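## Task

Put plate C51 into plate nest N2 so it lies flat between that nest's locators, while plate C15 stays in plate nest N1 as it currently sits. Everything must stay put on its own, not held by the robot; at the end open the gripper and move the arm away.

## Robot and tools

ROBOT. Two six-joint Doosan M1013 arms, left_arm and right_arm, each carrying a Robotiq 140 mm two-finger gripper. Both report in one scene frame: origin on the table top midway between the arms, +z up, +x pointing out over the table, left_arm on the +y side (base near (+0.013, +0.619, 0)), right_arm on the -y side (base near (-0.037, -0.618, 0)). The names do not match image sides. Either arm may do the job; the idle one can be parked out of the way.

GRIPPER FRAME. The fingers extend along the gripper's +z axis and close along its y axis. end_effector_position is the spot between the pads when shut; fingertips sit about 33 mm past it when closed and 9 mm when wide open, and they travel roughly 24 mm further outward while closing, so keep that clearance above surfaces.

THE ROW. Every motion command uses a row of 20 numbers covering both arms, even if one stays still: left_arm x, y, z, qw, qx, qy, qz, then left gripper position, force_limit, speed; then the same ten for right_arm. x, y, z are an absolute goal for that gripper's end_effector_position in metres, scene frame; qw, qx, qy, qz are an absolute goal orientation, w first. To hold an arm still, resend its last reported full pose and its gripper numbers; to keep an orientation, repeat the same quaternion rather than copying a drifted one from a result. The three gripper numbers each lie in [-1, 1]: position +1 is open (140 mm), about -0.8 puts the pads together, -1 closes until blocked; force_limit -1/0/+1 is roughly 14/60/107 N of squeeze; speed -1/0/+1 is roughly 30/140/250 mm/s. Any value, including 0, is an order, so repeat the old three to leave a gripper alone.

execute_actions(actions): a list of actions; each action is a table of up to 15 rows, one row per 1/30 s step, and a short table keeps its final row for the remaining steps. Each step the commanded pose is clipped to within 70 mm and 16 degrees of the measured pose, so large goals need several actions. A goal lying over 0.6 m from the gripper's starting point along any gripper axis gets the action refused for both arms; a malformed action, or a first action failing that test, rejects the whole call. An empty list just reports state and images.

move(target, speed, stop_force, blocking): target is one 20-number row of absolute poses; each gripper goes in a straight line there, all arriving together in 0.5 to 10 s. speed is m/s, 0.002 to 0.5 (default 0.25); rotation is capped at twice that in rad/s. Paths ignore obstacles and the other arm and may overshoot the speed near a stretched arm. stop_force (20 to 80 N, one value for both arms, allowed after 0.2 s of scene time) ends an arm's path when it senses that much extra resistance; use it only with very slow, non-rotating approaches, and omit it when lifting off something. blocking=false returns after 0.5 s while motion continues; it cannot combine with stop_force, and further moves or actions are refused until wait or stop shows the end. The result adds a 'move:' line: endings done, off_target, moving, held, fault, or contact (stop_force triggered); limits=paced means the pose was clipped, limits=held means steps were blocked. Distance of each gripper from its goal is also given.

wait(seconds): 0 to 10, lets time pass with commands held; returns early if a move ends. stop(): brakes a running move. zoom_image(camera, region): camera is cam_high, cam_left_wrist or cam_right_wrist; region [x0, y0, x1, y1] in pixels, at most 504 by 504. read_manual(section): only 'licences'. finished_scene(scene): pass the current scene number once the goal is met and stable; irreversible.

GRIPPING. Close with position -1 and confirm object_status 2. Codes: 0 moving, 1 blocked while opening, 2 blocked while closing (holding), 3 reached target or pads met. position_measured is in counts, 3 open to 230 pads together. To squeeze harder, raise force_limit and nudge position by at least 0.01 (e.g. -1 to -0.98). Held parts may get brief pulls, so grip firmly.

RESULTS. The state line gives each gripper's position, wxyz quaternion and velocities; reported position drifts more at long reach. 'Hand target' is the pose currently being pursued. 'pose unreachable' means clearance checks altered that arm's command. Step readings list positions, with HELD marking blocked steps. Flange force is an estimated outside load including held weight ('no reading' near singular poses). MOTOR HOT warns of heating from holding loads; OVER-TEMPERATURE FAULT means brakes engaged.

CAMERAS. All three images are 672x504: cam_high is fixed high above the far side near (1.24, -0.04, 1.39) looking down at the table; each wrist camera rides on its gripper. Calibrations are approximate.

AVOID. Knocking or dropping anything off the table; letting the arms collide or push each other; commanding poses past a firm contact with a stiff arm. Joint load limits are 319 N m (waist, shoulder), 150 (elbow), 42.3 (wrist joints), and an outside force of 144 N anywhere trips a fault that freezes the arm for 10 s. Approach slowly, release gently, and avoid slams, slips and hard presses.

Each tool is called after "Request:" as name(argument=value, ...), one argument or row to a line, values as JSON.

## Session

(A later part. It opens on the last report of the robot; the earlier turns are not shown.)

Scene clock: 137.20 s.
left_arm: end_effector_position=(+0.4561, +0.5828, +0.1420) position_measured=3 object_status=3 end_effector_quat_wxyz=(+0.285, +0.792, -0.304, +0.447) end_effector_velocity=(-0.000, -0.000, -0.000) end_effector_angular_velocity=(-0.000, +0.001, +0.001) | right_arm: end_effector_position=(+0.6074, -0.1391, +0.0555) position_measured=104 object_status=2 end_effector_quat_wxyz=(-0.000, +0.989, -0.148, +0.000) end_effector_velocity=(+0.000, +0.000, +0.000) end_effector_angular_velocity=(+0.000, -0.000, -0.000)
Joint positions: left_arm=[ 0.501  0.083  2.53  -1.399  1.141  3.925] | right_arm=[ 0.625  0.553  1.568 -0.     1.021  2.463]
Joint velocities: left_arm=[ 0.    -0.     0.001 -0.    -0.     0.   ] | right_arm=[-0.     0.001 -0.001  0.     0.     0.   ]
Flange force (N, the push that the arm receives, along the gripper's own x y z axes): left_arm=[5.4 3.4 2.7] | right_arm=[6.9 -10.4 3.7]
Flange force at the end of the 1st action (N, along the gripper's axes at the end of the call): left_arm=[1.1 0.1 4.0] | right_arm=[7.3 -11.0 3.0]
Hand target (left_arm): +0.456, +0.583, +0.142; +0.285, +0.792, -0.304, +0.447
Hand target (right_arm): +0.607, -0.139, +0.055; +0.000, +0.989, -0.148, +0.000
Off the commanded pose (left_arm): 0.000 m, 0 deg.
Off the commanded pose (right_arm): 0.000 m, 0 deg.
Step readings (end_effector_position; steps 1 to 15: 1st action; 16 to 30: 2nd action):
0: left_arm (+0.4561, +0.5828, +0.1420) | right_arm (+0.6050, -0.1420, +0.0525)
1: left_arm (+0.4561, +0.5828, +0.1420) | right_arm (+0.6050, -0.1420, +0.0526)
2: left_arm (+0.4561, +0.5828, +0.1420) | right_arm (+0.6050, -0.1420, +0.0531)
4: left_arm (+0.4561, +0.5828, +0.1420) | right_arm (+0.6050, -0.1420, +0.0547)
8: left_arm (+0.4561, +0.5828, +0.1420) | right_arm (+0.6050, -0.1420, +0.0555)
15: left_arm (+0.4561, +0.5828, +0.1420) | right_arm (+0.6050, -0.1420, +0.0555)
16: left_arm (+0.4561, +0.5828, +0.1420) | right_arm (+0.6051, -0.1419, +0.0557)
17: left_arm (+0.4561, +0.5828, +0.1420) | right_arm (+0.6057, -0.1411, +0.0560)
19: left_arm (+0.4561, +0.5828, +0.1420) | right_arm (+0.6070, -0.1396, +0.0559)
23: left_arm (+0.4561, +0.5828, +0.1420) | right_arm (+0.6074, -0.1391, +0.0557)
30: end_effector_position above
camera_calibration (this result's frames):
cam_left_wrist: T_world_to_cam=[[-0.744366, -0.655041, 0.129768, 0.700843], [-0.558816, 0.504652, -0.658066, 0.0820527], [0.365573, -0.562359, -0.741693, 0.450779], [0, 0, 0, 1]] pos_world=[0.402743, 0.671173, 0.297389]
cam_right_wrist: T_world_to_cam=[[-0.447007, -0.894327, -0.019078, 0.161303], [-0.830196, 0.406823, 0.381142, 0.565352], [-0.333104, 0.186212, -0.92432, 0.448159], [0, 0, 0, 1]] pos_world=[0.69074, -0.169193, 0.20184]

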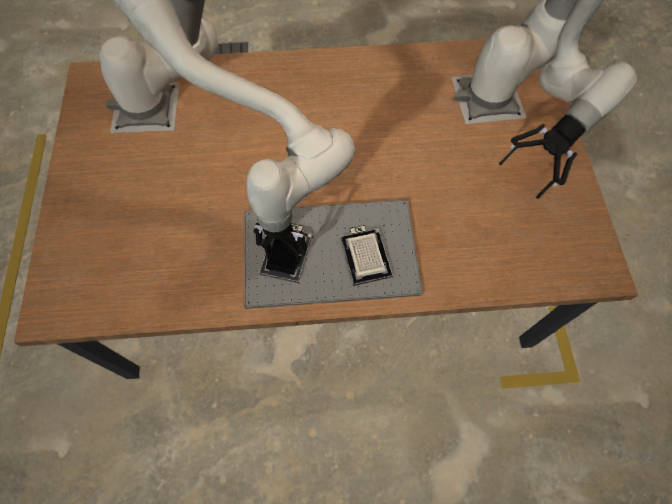

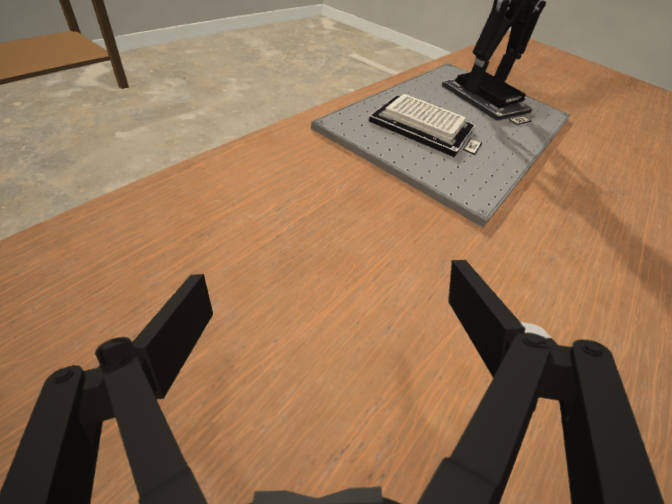

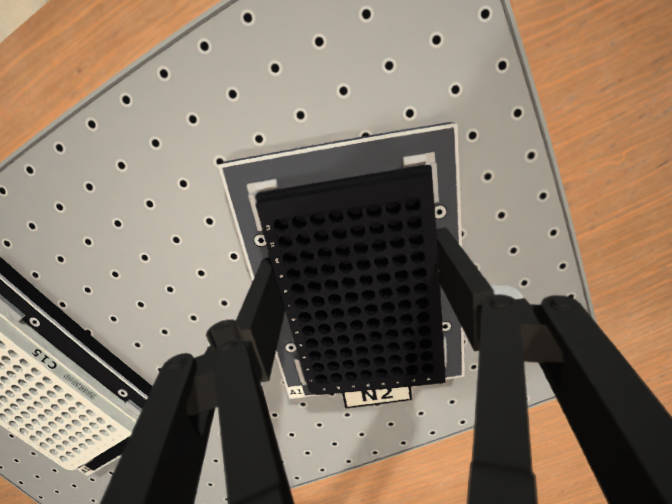

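Request:
move(
  target=[0.4561,0.5828,0.142,0.285,0.792,-0.304,0.447,1,0,0,0.6075,-0.1388,0.0522,0,0.989,-0.1478,0,-0.98,-0.2,-1],
  speed=0.008,
)

Request:
zoom_image(
  camera="cam_right_wrist",
  region=[200, 120, 480, 260],
)

Request:
zoom_image(
  camera="cam_right_wrist",
  region=[260, 320, 480, 420],
)

Request:
zoom_image(
  camera="cam_left_wrist",
  region=[430, 60, 550, 130],
)

Scene clock: 143.83 s.
left_arm: end_effector_position=(+0.4561, +0.5828, +0.1420) position_measured=3 object_status=3 end_effector_quat_wxyz=(+0.285, +0.792, -0.304, +0.447) end_effector_velocity=(+0.001, +0.001, +0.001) end_effector_angular_velocity=(+0.003, -0.002, -0.003) | right_arm: end_effector_position=(+0.6075, -0.1388, +0.0522) position_measured=104 object_status=2 end_effector_quat_wxyz=(-0.000, +0.989, -0.148, +0.000) end_effector_velocity=(+0.001, -0.000, +0.000) end_effector_angular_velocity=(+0.000, -0.000, +0.000)
Joint positions: left_arm=[ 0.501  0.083  2.53  -1.399  1.141  3.925] | right_arm=[ 0.625  0.556  1.569 -0.     1.016  2.463]
Joint velocities: left_arm=[-0.    -0.    -0.003  0.003  0.     0.   ] | right_arm=[-0.     0.    -0.001 -0.    -0.    -0.001]
Flange force (N, the push that the arm receives, along the gripper's own x y z axes): left_arm=[1.3 -0.8 6.0] | right_arm=[7.1 -8.5 4.4]
Hand target (left_arm): +0.456, +0.583, +0.142; +0.285, +0.792, -0.304, +0.447
Hand target (right_arm): +0.607, -0.139, +0.052; -0.000, +0.989, -0.148, -0.000
Off the commanded pose (left_arm): 0.000 m, 0 deg.
Off the commanded pose (right_arm): 0.000 m, 0 deg.
move: done
camera_calibration (this result's frames):
cam_left_wrist: T_world_to_cam=[[-0.744366, -0.655041, 0.129769, 0.700843], [-0.558816, 0.504652, -0.658066, 0.0820527], [0.365573, -0.562359, -0.741693, 0.45078], [0, 0, 0, 1]] pos_world=[0.402743, 0.671173, 0.297389]
cam_right_wrist: T_world_to_cam=[[-0.446999, -0.894332, -0.0190256, 0.161533], [-0.830182, 0.406827, 0.381169, 0.566572], [-0.333152, 0.186177, -0.924309, 0.445078], [0, 0, 0, 1]] pos_world=[0.690841, -0.168896, 0.198503]

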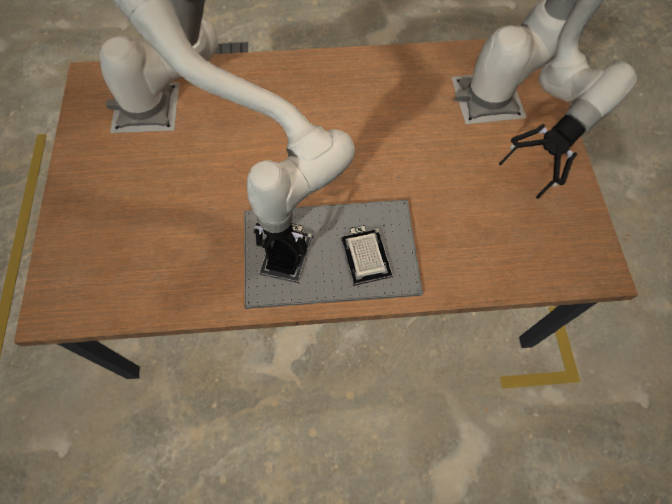

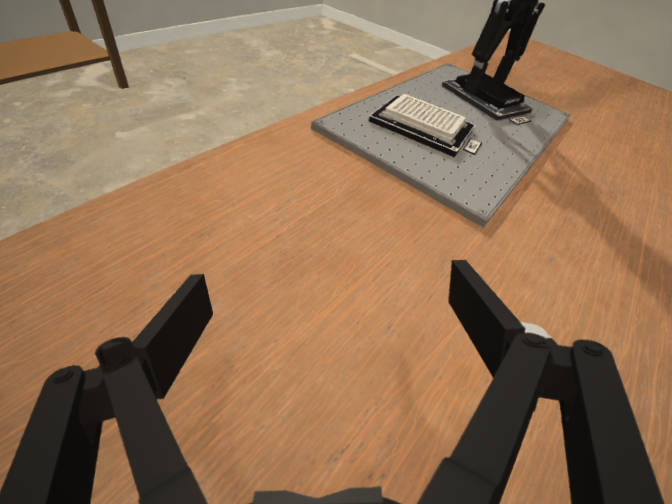

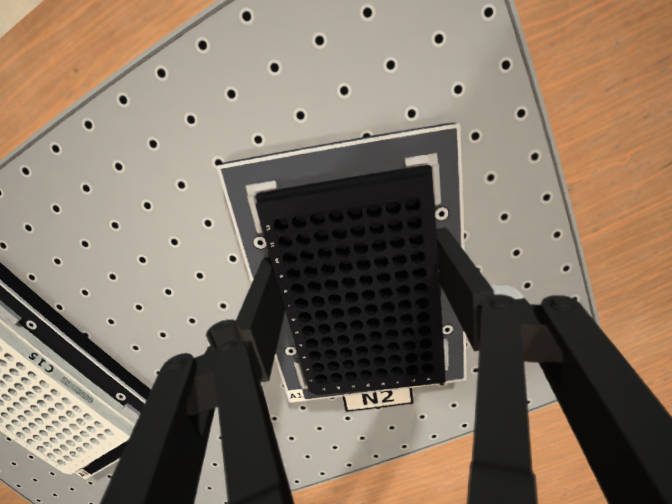

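Region (200, 120, 480, 260) of cam_right_wrist's 672x504 image, scaled by 1.800, with more detail than that image has.

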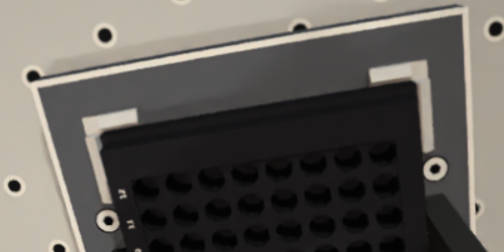

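Region (260, 320, 480, 420) of cam_right_wrist's 672x504 image, scaled by 2.291, with more detail than that image has; it fills the top 229 rows of this view, and the rest is white.

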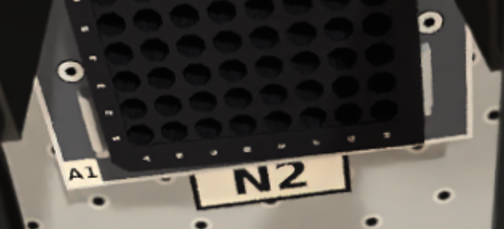

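Region (430, 60, 550, 130) of cam_left_wrist's 672x504 image, scaled by 4.200, with more detail than that image has; it fills the top 294 rows of this view, and the rest is white.

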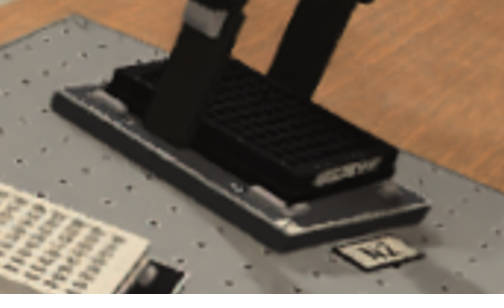

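Request:
move(
  target=[0.4561,0.5828,0.142,0.285,0.792,-0.304,0.447,1,0,0,0.6082,-0.1390,0.0512,0,0.989,-0.1478,0,-0.98,-0.2,-1],
  speed=0.005,
)

Request:
move(
  target=[0.4561,0.5828,0.142,0.285,0.792,-0.304,0.447,1,0,0,0.6082,-0.1390,0.0512,0,0.989,-0.1478,0,0.42,-0.2,-1],
)

Request:
zoom_image(
  camera="cam_right_wrist",
  region=[190, 110, 490, 410],
)

Request:
zoom_image(
  camera="cam_left_wrist",
  region=[430, 60, 550, 130],
)

Scene clock: 151.67 s.
left_arm: end_effector_position=(+0.4561, +0.5828, +0.1420) position_measured=3 object_status=3 end_effector_quat_wxyz=(+0.285, +0.792, -0.304, +0.447) end_effector_velocity=(-0.002, -0.001, -0.001) end_effector_angular_velocity=(-0.001, +0.003, -0.000) | right_arm: end_effector_position=(+0.6082, -0.1390, +0.0512) position_measured=104 object_status=2 end_effector_quat_wxyz=(+0.000, +0.989, -0.148, -0.000) end_effector_velocity=(+0.001, -0.000, +0.000) end_effector_angular_velocity=(+0.001, -0.001, -0.001)
Joint positions: left_arm=[ 0.501  0.083  2.53  -1.399  1.141  3.925] | right_arm=[ 0.624  0.557  1.569 -0.     1.015  2.463]
Joint velocities: left_arm=[-0.    -0.     0.003  0.    -0.001 -0.   ] | right_arm=[-0.001  0.    -0.001  0.    -0.    -0.   ]
Flange force (N, the push that the arm receives, along the gripper's own x y z axes): left_arm=[-2.1 -1.3 4.9] | right_arm=[-1.0 -7.9 -3.3]
Hand target (left_arm): +0.456, +0.583, +0.142; +0.285, +0.792, -0.304, +0.447
Hand target (right_arm): +0.608, -0.139, +0.051; -0.000, +0.989, -0.148, -0.000
Off the commanded pose (left_arm): 0.000 m, 0 deg.
Off the commanded pose (right_arm): 0.000 m, 0 deg.
move: done
camera_calibration (this result's frames):
cam_left_wrist: T_world_to_cam=[[-0.744366, -0.655041, 0.129769, 0.700843], [-0.558816, 0.504652, -0.658066, 0.0820528], [0.365573, -0.562359, -0.741693, 0.45078], [0, 0, 0, 1]] pos_world=[0.402743, 0.671173, 0.297389]
cam_right_wrist: T_world_to_cam=[[-0.446973, -0.894345, -0.0190217, 0.161639], [-0.830192, 0.406804, 0.381172, 0.56759], [-0.333161, 0.186165, -0.924309, 0.44443], [0, 0, 0, 1]] pos_world=[0.691524, -0.169074, 0.197516]

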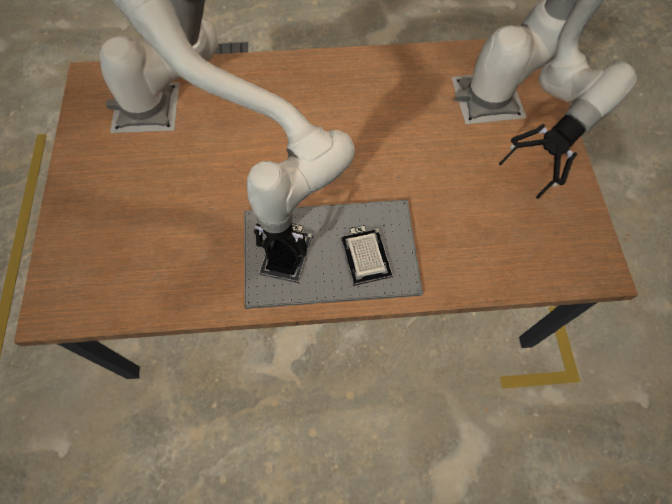

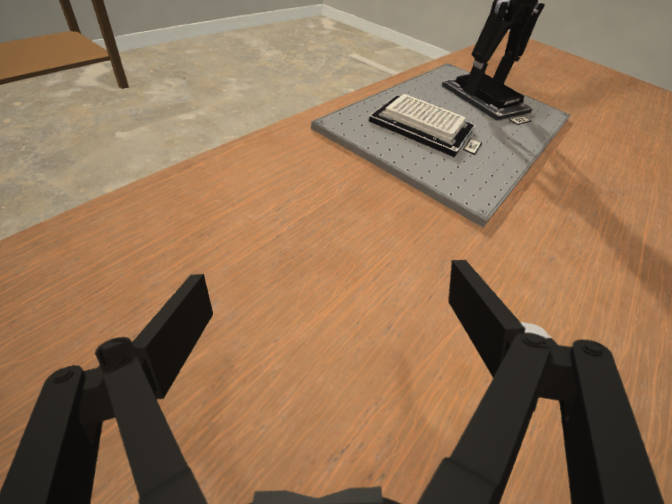

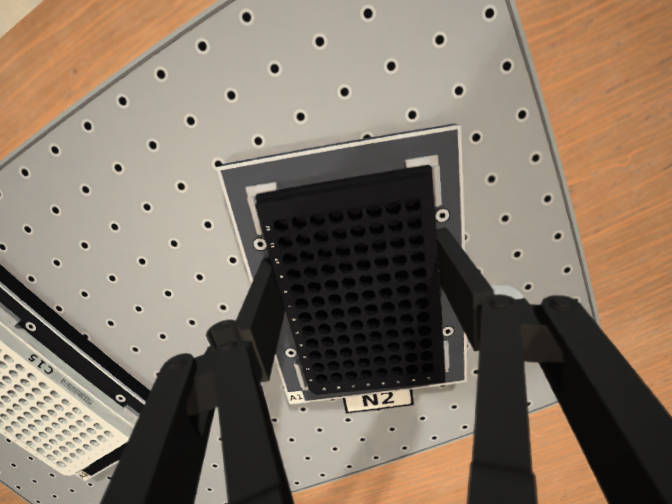

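Scene clock: 152.47 s.
left_arm: end_effector_position=(+0.4561, +0.5828, +0.1420) position_measured=3 object_status=3 end_effector_quat_wxyz=(+0.285, +0.792, -0.304, +0.447) end_effector_velocity=(-0.001, -0.000, -0.000) end_effector_angular_velocity=(+0.000, +0.001, -0.001) | right_arm: end_effector_position=(+0.6083, -0.1390, +0.0512) position_measured=76 object_status=0 end_effector_quat_wxyz=(-0.000, +0.989, -0.148, +0.000) end_effector_velocity=(+0.000, -0.000, +0.000) end_effector_angular_velocity=(+0.000, -0.000, -0.000)
Joint positions: left_arm=[ 0.501  0.083  2.53  -1.399  1.141  3.925] | right_arm=[ 0.624  0.557  1.569 -0.     1.015  2.463]
Joint velocities: left_arm=[ 0.    -0.     0.001  0.001 -0.     0.   ] | right_arm=[-0.  0. -0.  0.  0. -0.]
Flange force (N, the push that the arm receives, along the gripper's own x y z axes): left_arm=[0.5 -2.6 9.7] | right_arm=[2.4 -4.9 0.6]
Hand target (left_arm): +0.456, +0.583, +0.142; +0.285, +0.792, -0.304, +0.447
Hand target (right_arm): +0.608, -0.139, +0.051; -0.000, +0.989, -0.148, +0.000
Off the commanded pose (left_arm): 0.000 m, 0 deg.
Off the commanded pose (right_arm): 0.000 m, 0 deg.
move: done
camera_calibration (this result's frames):
cam_left_wrist: T_world_to_cam=[[-0.744366, -0.655041, 0.129769, 0.700843], [-0.558816, 0.504652, -0.658066, 0.0820527], [0.365573, -0.562359, -0.741693, 0.450779], [0, 0, 0, 1]] pos_world=[0.402743, 0.671173, 0.297389]
cam_right_wrist: T_world_to_cam=[[-0.447022, -0.894318, -0.0191516, 0.161715], [-0.830216, 0.40682, 0.381103, 0.567691], [-0.333036, 0.186262, -0.924334, 0.444368], [0, 0, 0, 1]] pos_world=[0.691586, -0.169092, 0.197493]

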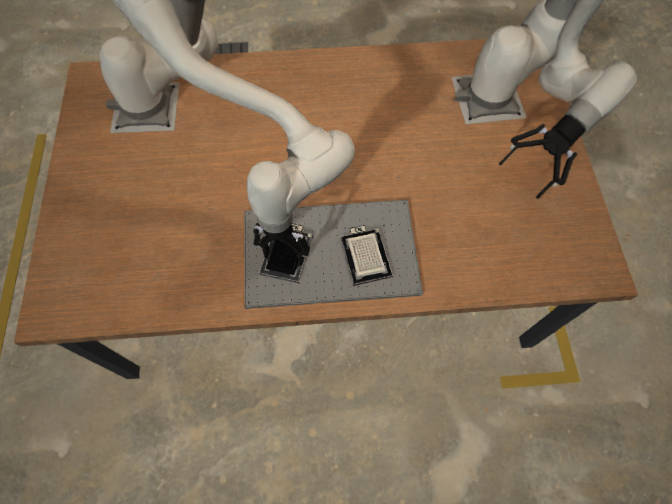

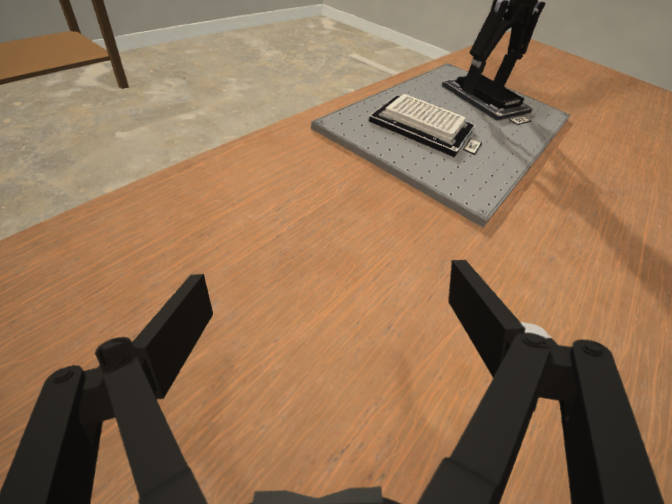

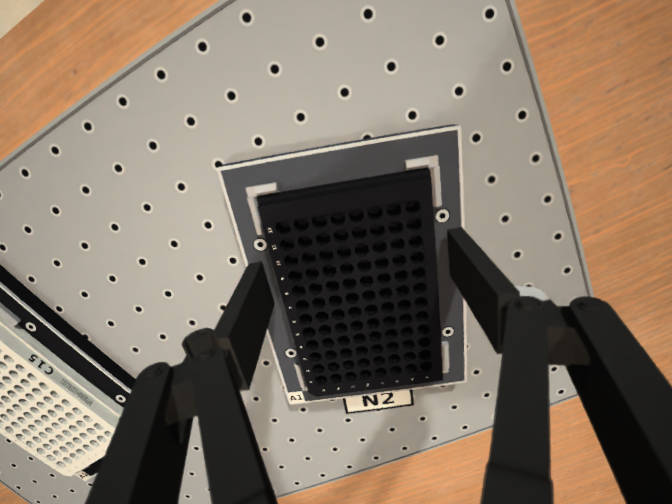

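Region (190, 110, 490, 410) of cam_right_wrist's 672x504 image, scaled by 1.680, with more detail than that image has.

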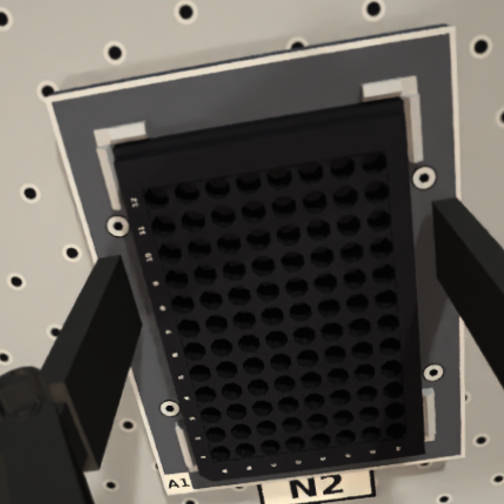

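Region (430, 60, 550, 130) of cam_left_wrist's 672x504 image, scaled by 4.200, with more detail than that image has; it fills the top 294 rows of this view, and the rest is white.

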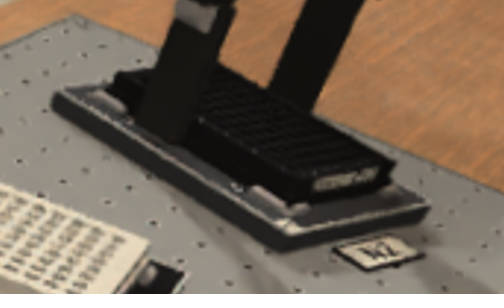

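Looks dropped in. Retreat up and back so the camera can check the near end.

Request:
move(
  target=[0.4561,0.5828,0.142,0.285,0.792,-0.304,0.447,1,0,0,0.6082,-0.1390,0.085,0,0.989,-0.1478,0,0.42,-0.2,-1],
  speed=0.1,
)

Request:
move(
  target=[0.4561,0.5828,0.142,0.285,0.792,-0.304,0.447,1,0,0,0.48,-0.10,0.17,-0.0,0.975,-0.1457,-0.17,1,0,0],
)

Scene clock: 156.33 s.
left_arm: end_effector_position=(+0.4561, +0.5828, +0.1420) position_measured=3 object_status=3 end_effector_quat_wxyz=(+0.285, +0.792, -0.304, +0.447) end_effector_velocity=(-0.001, -0.000, +0.000) end_effector_angular_velocity=(+0.001, -0.001, -0.001) | right_arm: end_effector_position=(+0.6082, -0.1390, +0.0849) position_measured=76 object_status=3 end_effector_quat_wxyz=(+0.000, +0.989, -0.148, -0.000) end_effector_velocity=(+0.000, +0.000, +0.001) end_effector_angular_velocity=(-0.000, -0.000, +0.001)
Joint positions: left_arm=[ 0.501  0.083  2.53  -1.399  1.141  3.925] | right_arm=[ 0.624  0.53   1.545 -0.     1.067  2.463]
Joint velocities: left_arm=[-0.    -0.002  0.001  0.001 -0.     0.   ] | right_arm=[-0.    -0.    -0.001 -0.     0.001 -0.001]
Flange force (N, the push that the arm receives, along the gripper's own x y z axes): left_arm=[3.8 -2.5 10.9] | right_arm=[4.7 -7.0 2.1]
Hand target (left_arm): +0.456, +0.583, +0.142; +0.285, +0.792, -0.304, +0.447
Hand target (right_arm): +0.608, -0.139, +0.085; +0.000, +0.989, -0.148, +0.000
Off the commanded pose (left_arm): 0.000 m, 0 deg.
Off the commanded pose (right_arm): 0.000 m, 0 deg.
move: done
camera_calibration (this result's frames):
cam_left_wrist: T_world_to_cam=[[-0.744366, -0.655041, 0.129769, 0.700843], [-0.558816, 0.504651, -0.658066, 0.0820529], [0.365573, -0.562359, -0.741693, 0.45078], [0, 0, 0, 1]] pos_world=[0.402743, 0.671173, 0.297389]
cam_right_wrist: T_world_to_cam=[[-0.446998, -0.894333, -0.0189822, 0.162326], [-0.830167, 0.406836, 0.381192, 0.554773], [-0.33319, 0.186151, -0.924301, 0.475611], [0, 0, 0, 1]] pos_world=[0.691583, -0.169063, 0.231214]

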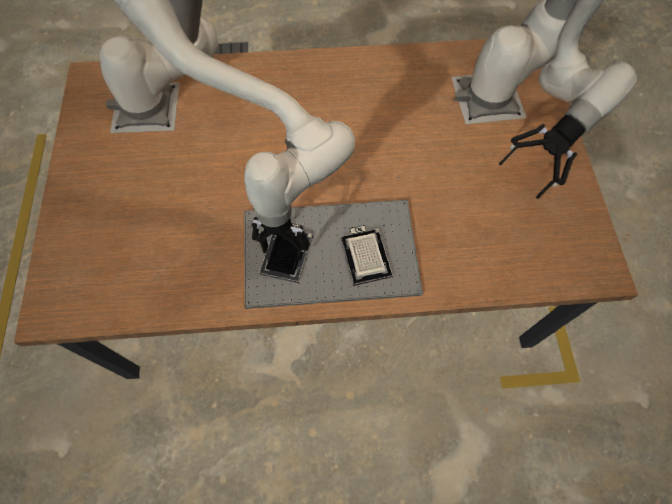

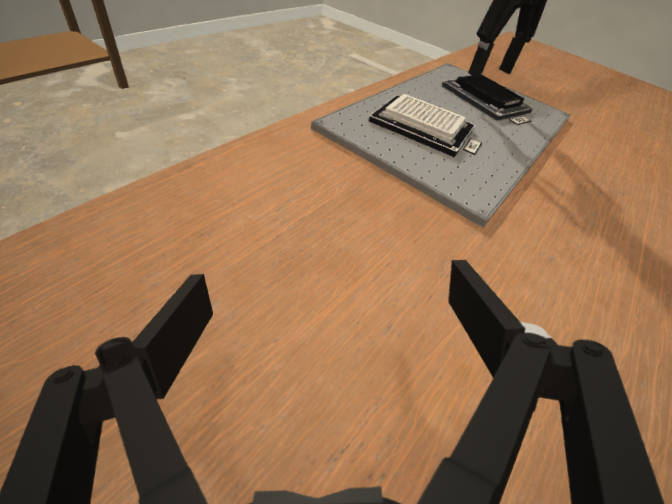

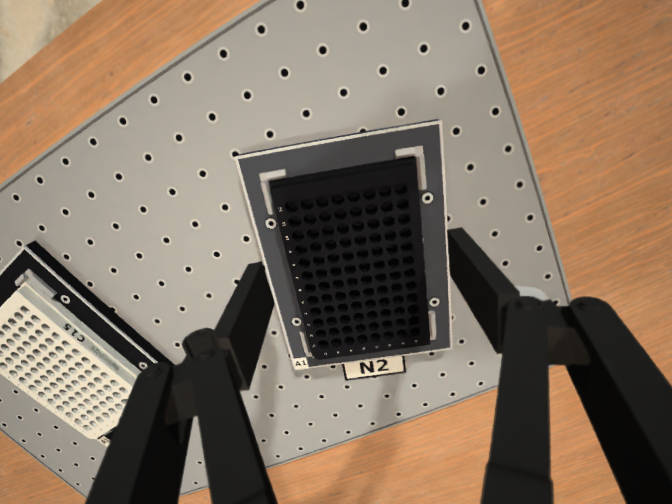

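Scene clock: 157.43 s.
left_arm: end_effector_position=(+0.4561, +0.5828, +0.1420) position_measured=3 object_status=3 end_effector_quat_wxyz=(+0.285, +0.792, -0.304, +0.447) end_effector_velocity=(+0.001, +0.000, +0.000) end_effector_angular_velocity=(-0.000, -0.000, -0.000) | right_arm: end_effector_position=(+0.4801, -0.1002, +0.1699) position_measured=3 object_status=3 end_effector_quat_wxyz=(+0.000, +0.975, -0.146, -0.170) end_effector_velocity=(-0.001, -0.000, -0.000) end_effector_angular_velocity=(-0.000, +0.002, +0.001)
Joint positions: left_arm=[ 0.501  0.083  2.53  -1.399  1.141  3.925] | right_arm=[0.66  0.483 1.49  0.24  1.421 2.433]
Joint velocities: left_arm=[ 0.     0.001 -0.001  0.     0.    -0.   ] | right_arm=[ 0.001 -0.     0.001  0.001  0.001 -0.   ]
Flange force (N, the push that the arm receives, along the gripper's own x y z axes): left_arm=[2.7 -0.2 8.0] | right_arm=[6.0 -10.5 -1.0]
Hand target (left_arm): +0.456, +0.583, +0.142; +0.285, +0.792, -0.304, +0.447
Hand target (right_arm): +0.480, -0.100, +0.170; +0.000, +0.975, -0.146, -0.170
Off the commanded pose (left_arm): 0.000 m, 0 deg.
Off the commanded pose (right_arm): 0.000 m, 0 deg.
move: done
camera_calibration (this result's frames):
cam_left_wrist: T_world_to_cam=[[-0.744366, -0.655041, 0.129769, 0.700843], [-0.558816, 0.504651, -0.658066, 0.0820528], [0.365573, -0.562359, -0.741693, 0.450779], [0, 0, 0, 1]] pos_world=[0.402743, 0.671173, 0.297389]
cam_right_wrist: T_world_to_cam=[[-0.435933, -0.895847, 0.0861371, 0.118012], [-0.653499, 0.380897, 0.654107, 0.266426], [-0.61879, 0.228857, -0.751481, 0.61626], [0, 0, 0, 1]] pos_world=[0.60689, -0.136795, 0.278672]

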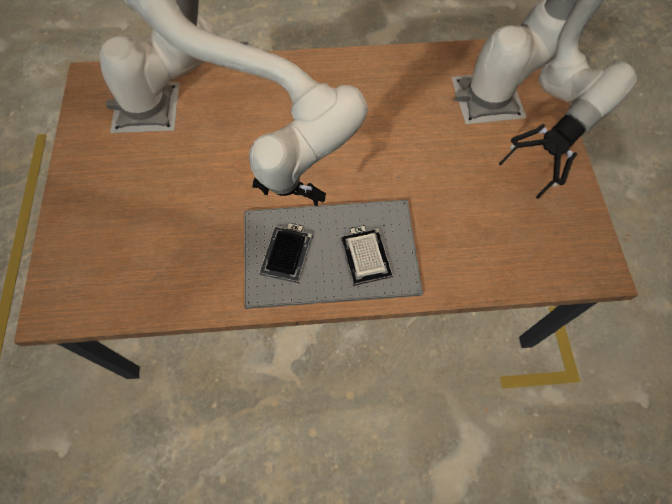

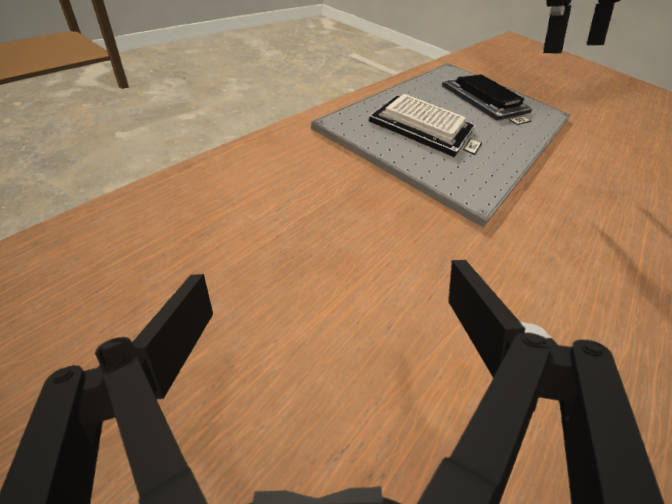

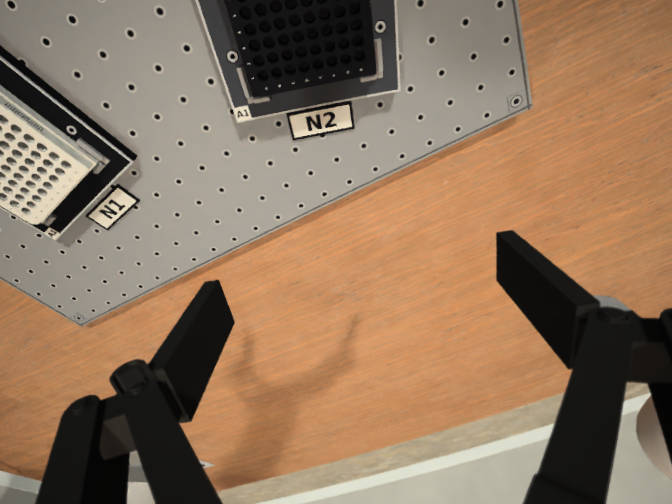

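Request:
zoom_image(
  camera="cam_right_wrist",
  region=[190, 0, 420, 130],
)

Request:
zoom_image(
  camera="cam_left_wrist",
  region=[430, 60, 550, 130],
)

Request:
zoom_image(
  camera="cam_high",
  region=[250, 215, 330, 290],
)

Region (190, 0, 420, 130) of cam_right_wrist's 672x504 image, scaled by 2.191, with more detail than that image has; it fills the top 285 rows of this view, and the rest is white.

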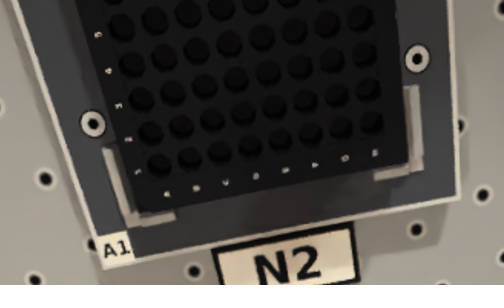

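Region (430, 60, 550, 130) of cam_left_wrist's 672x504 image, scaled by 4.200, with more detail than that image has; it fills the top 294 rows of this view, and the rest is white.

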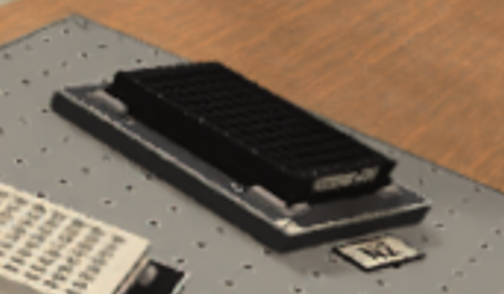

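Region (250, 215, 330, 290) of cam_high's 672x504 image, scaled by 6.300, with more detail than that image has; it fills the top 472 rows of this view, and the rest is white.

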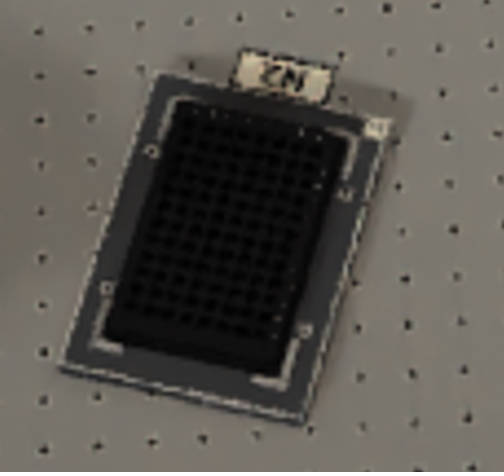

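Request:
finished_scene(
  scene=1,
)

The scene is finished: the task was done.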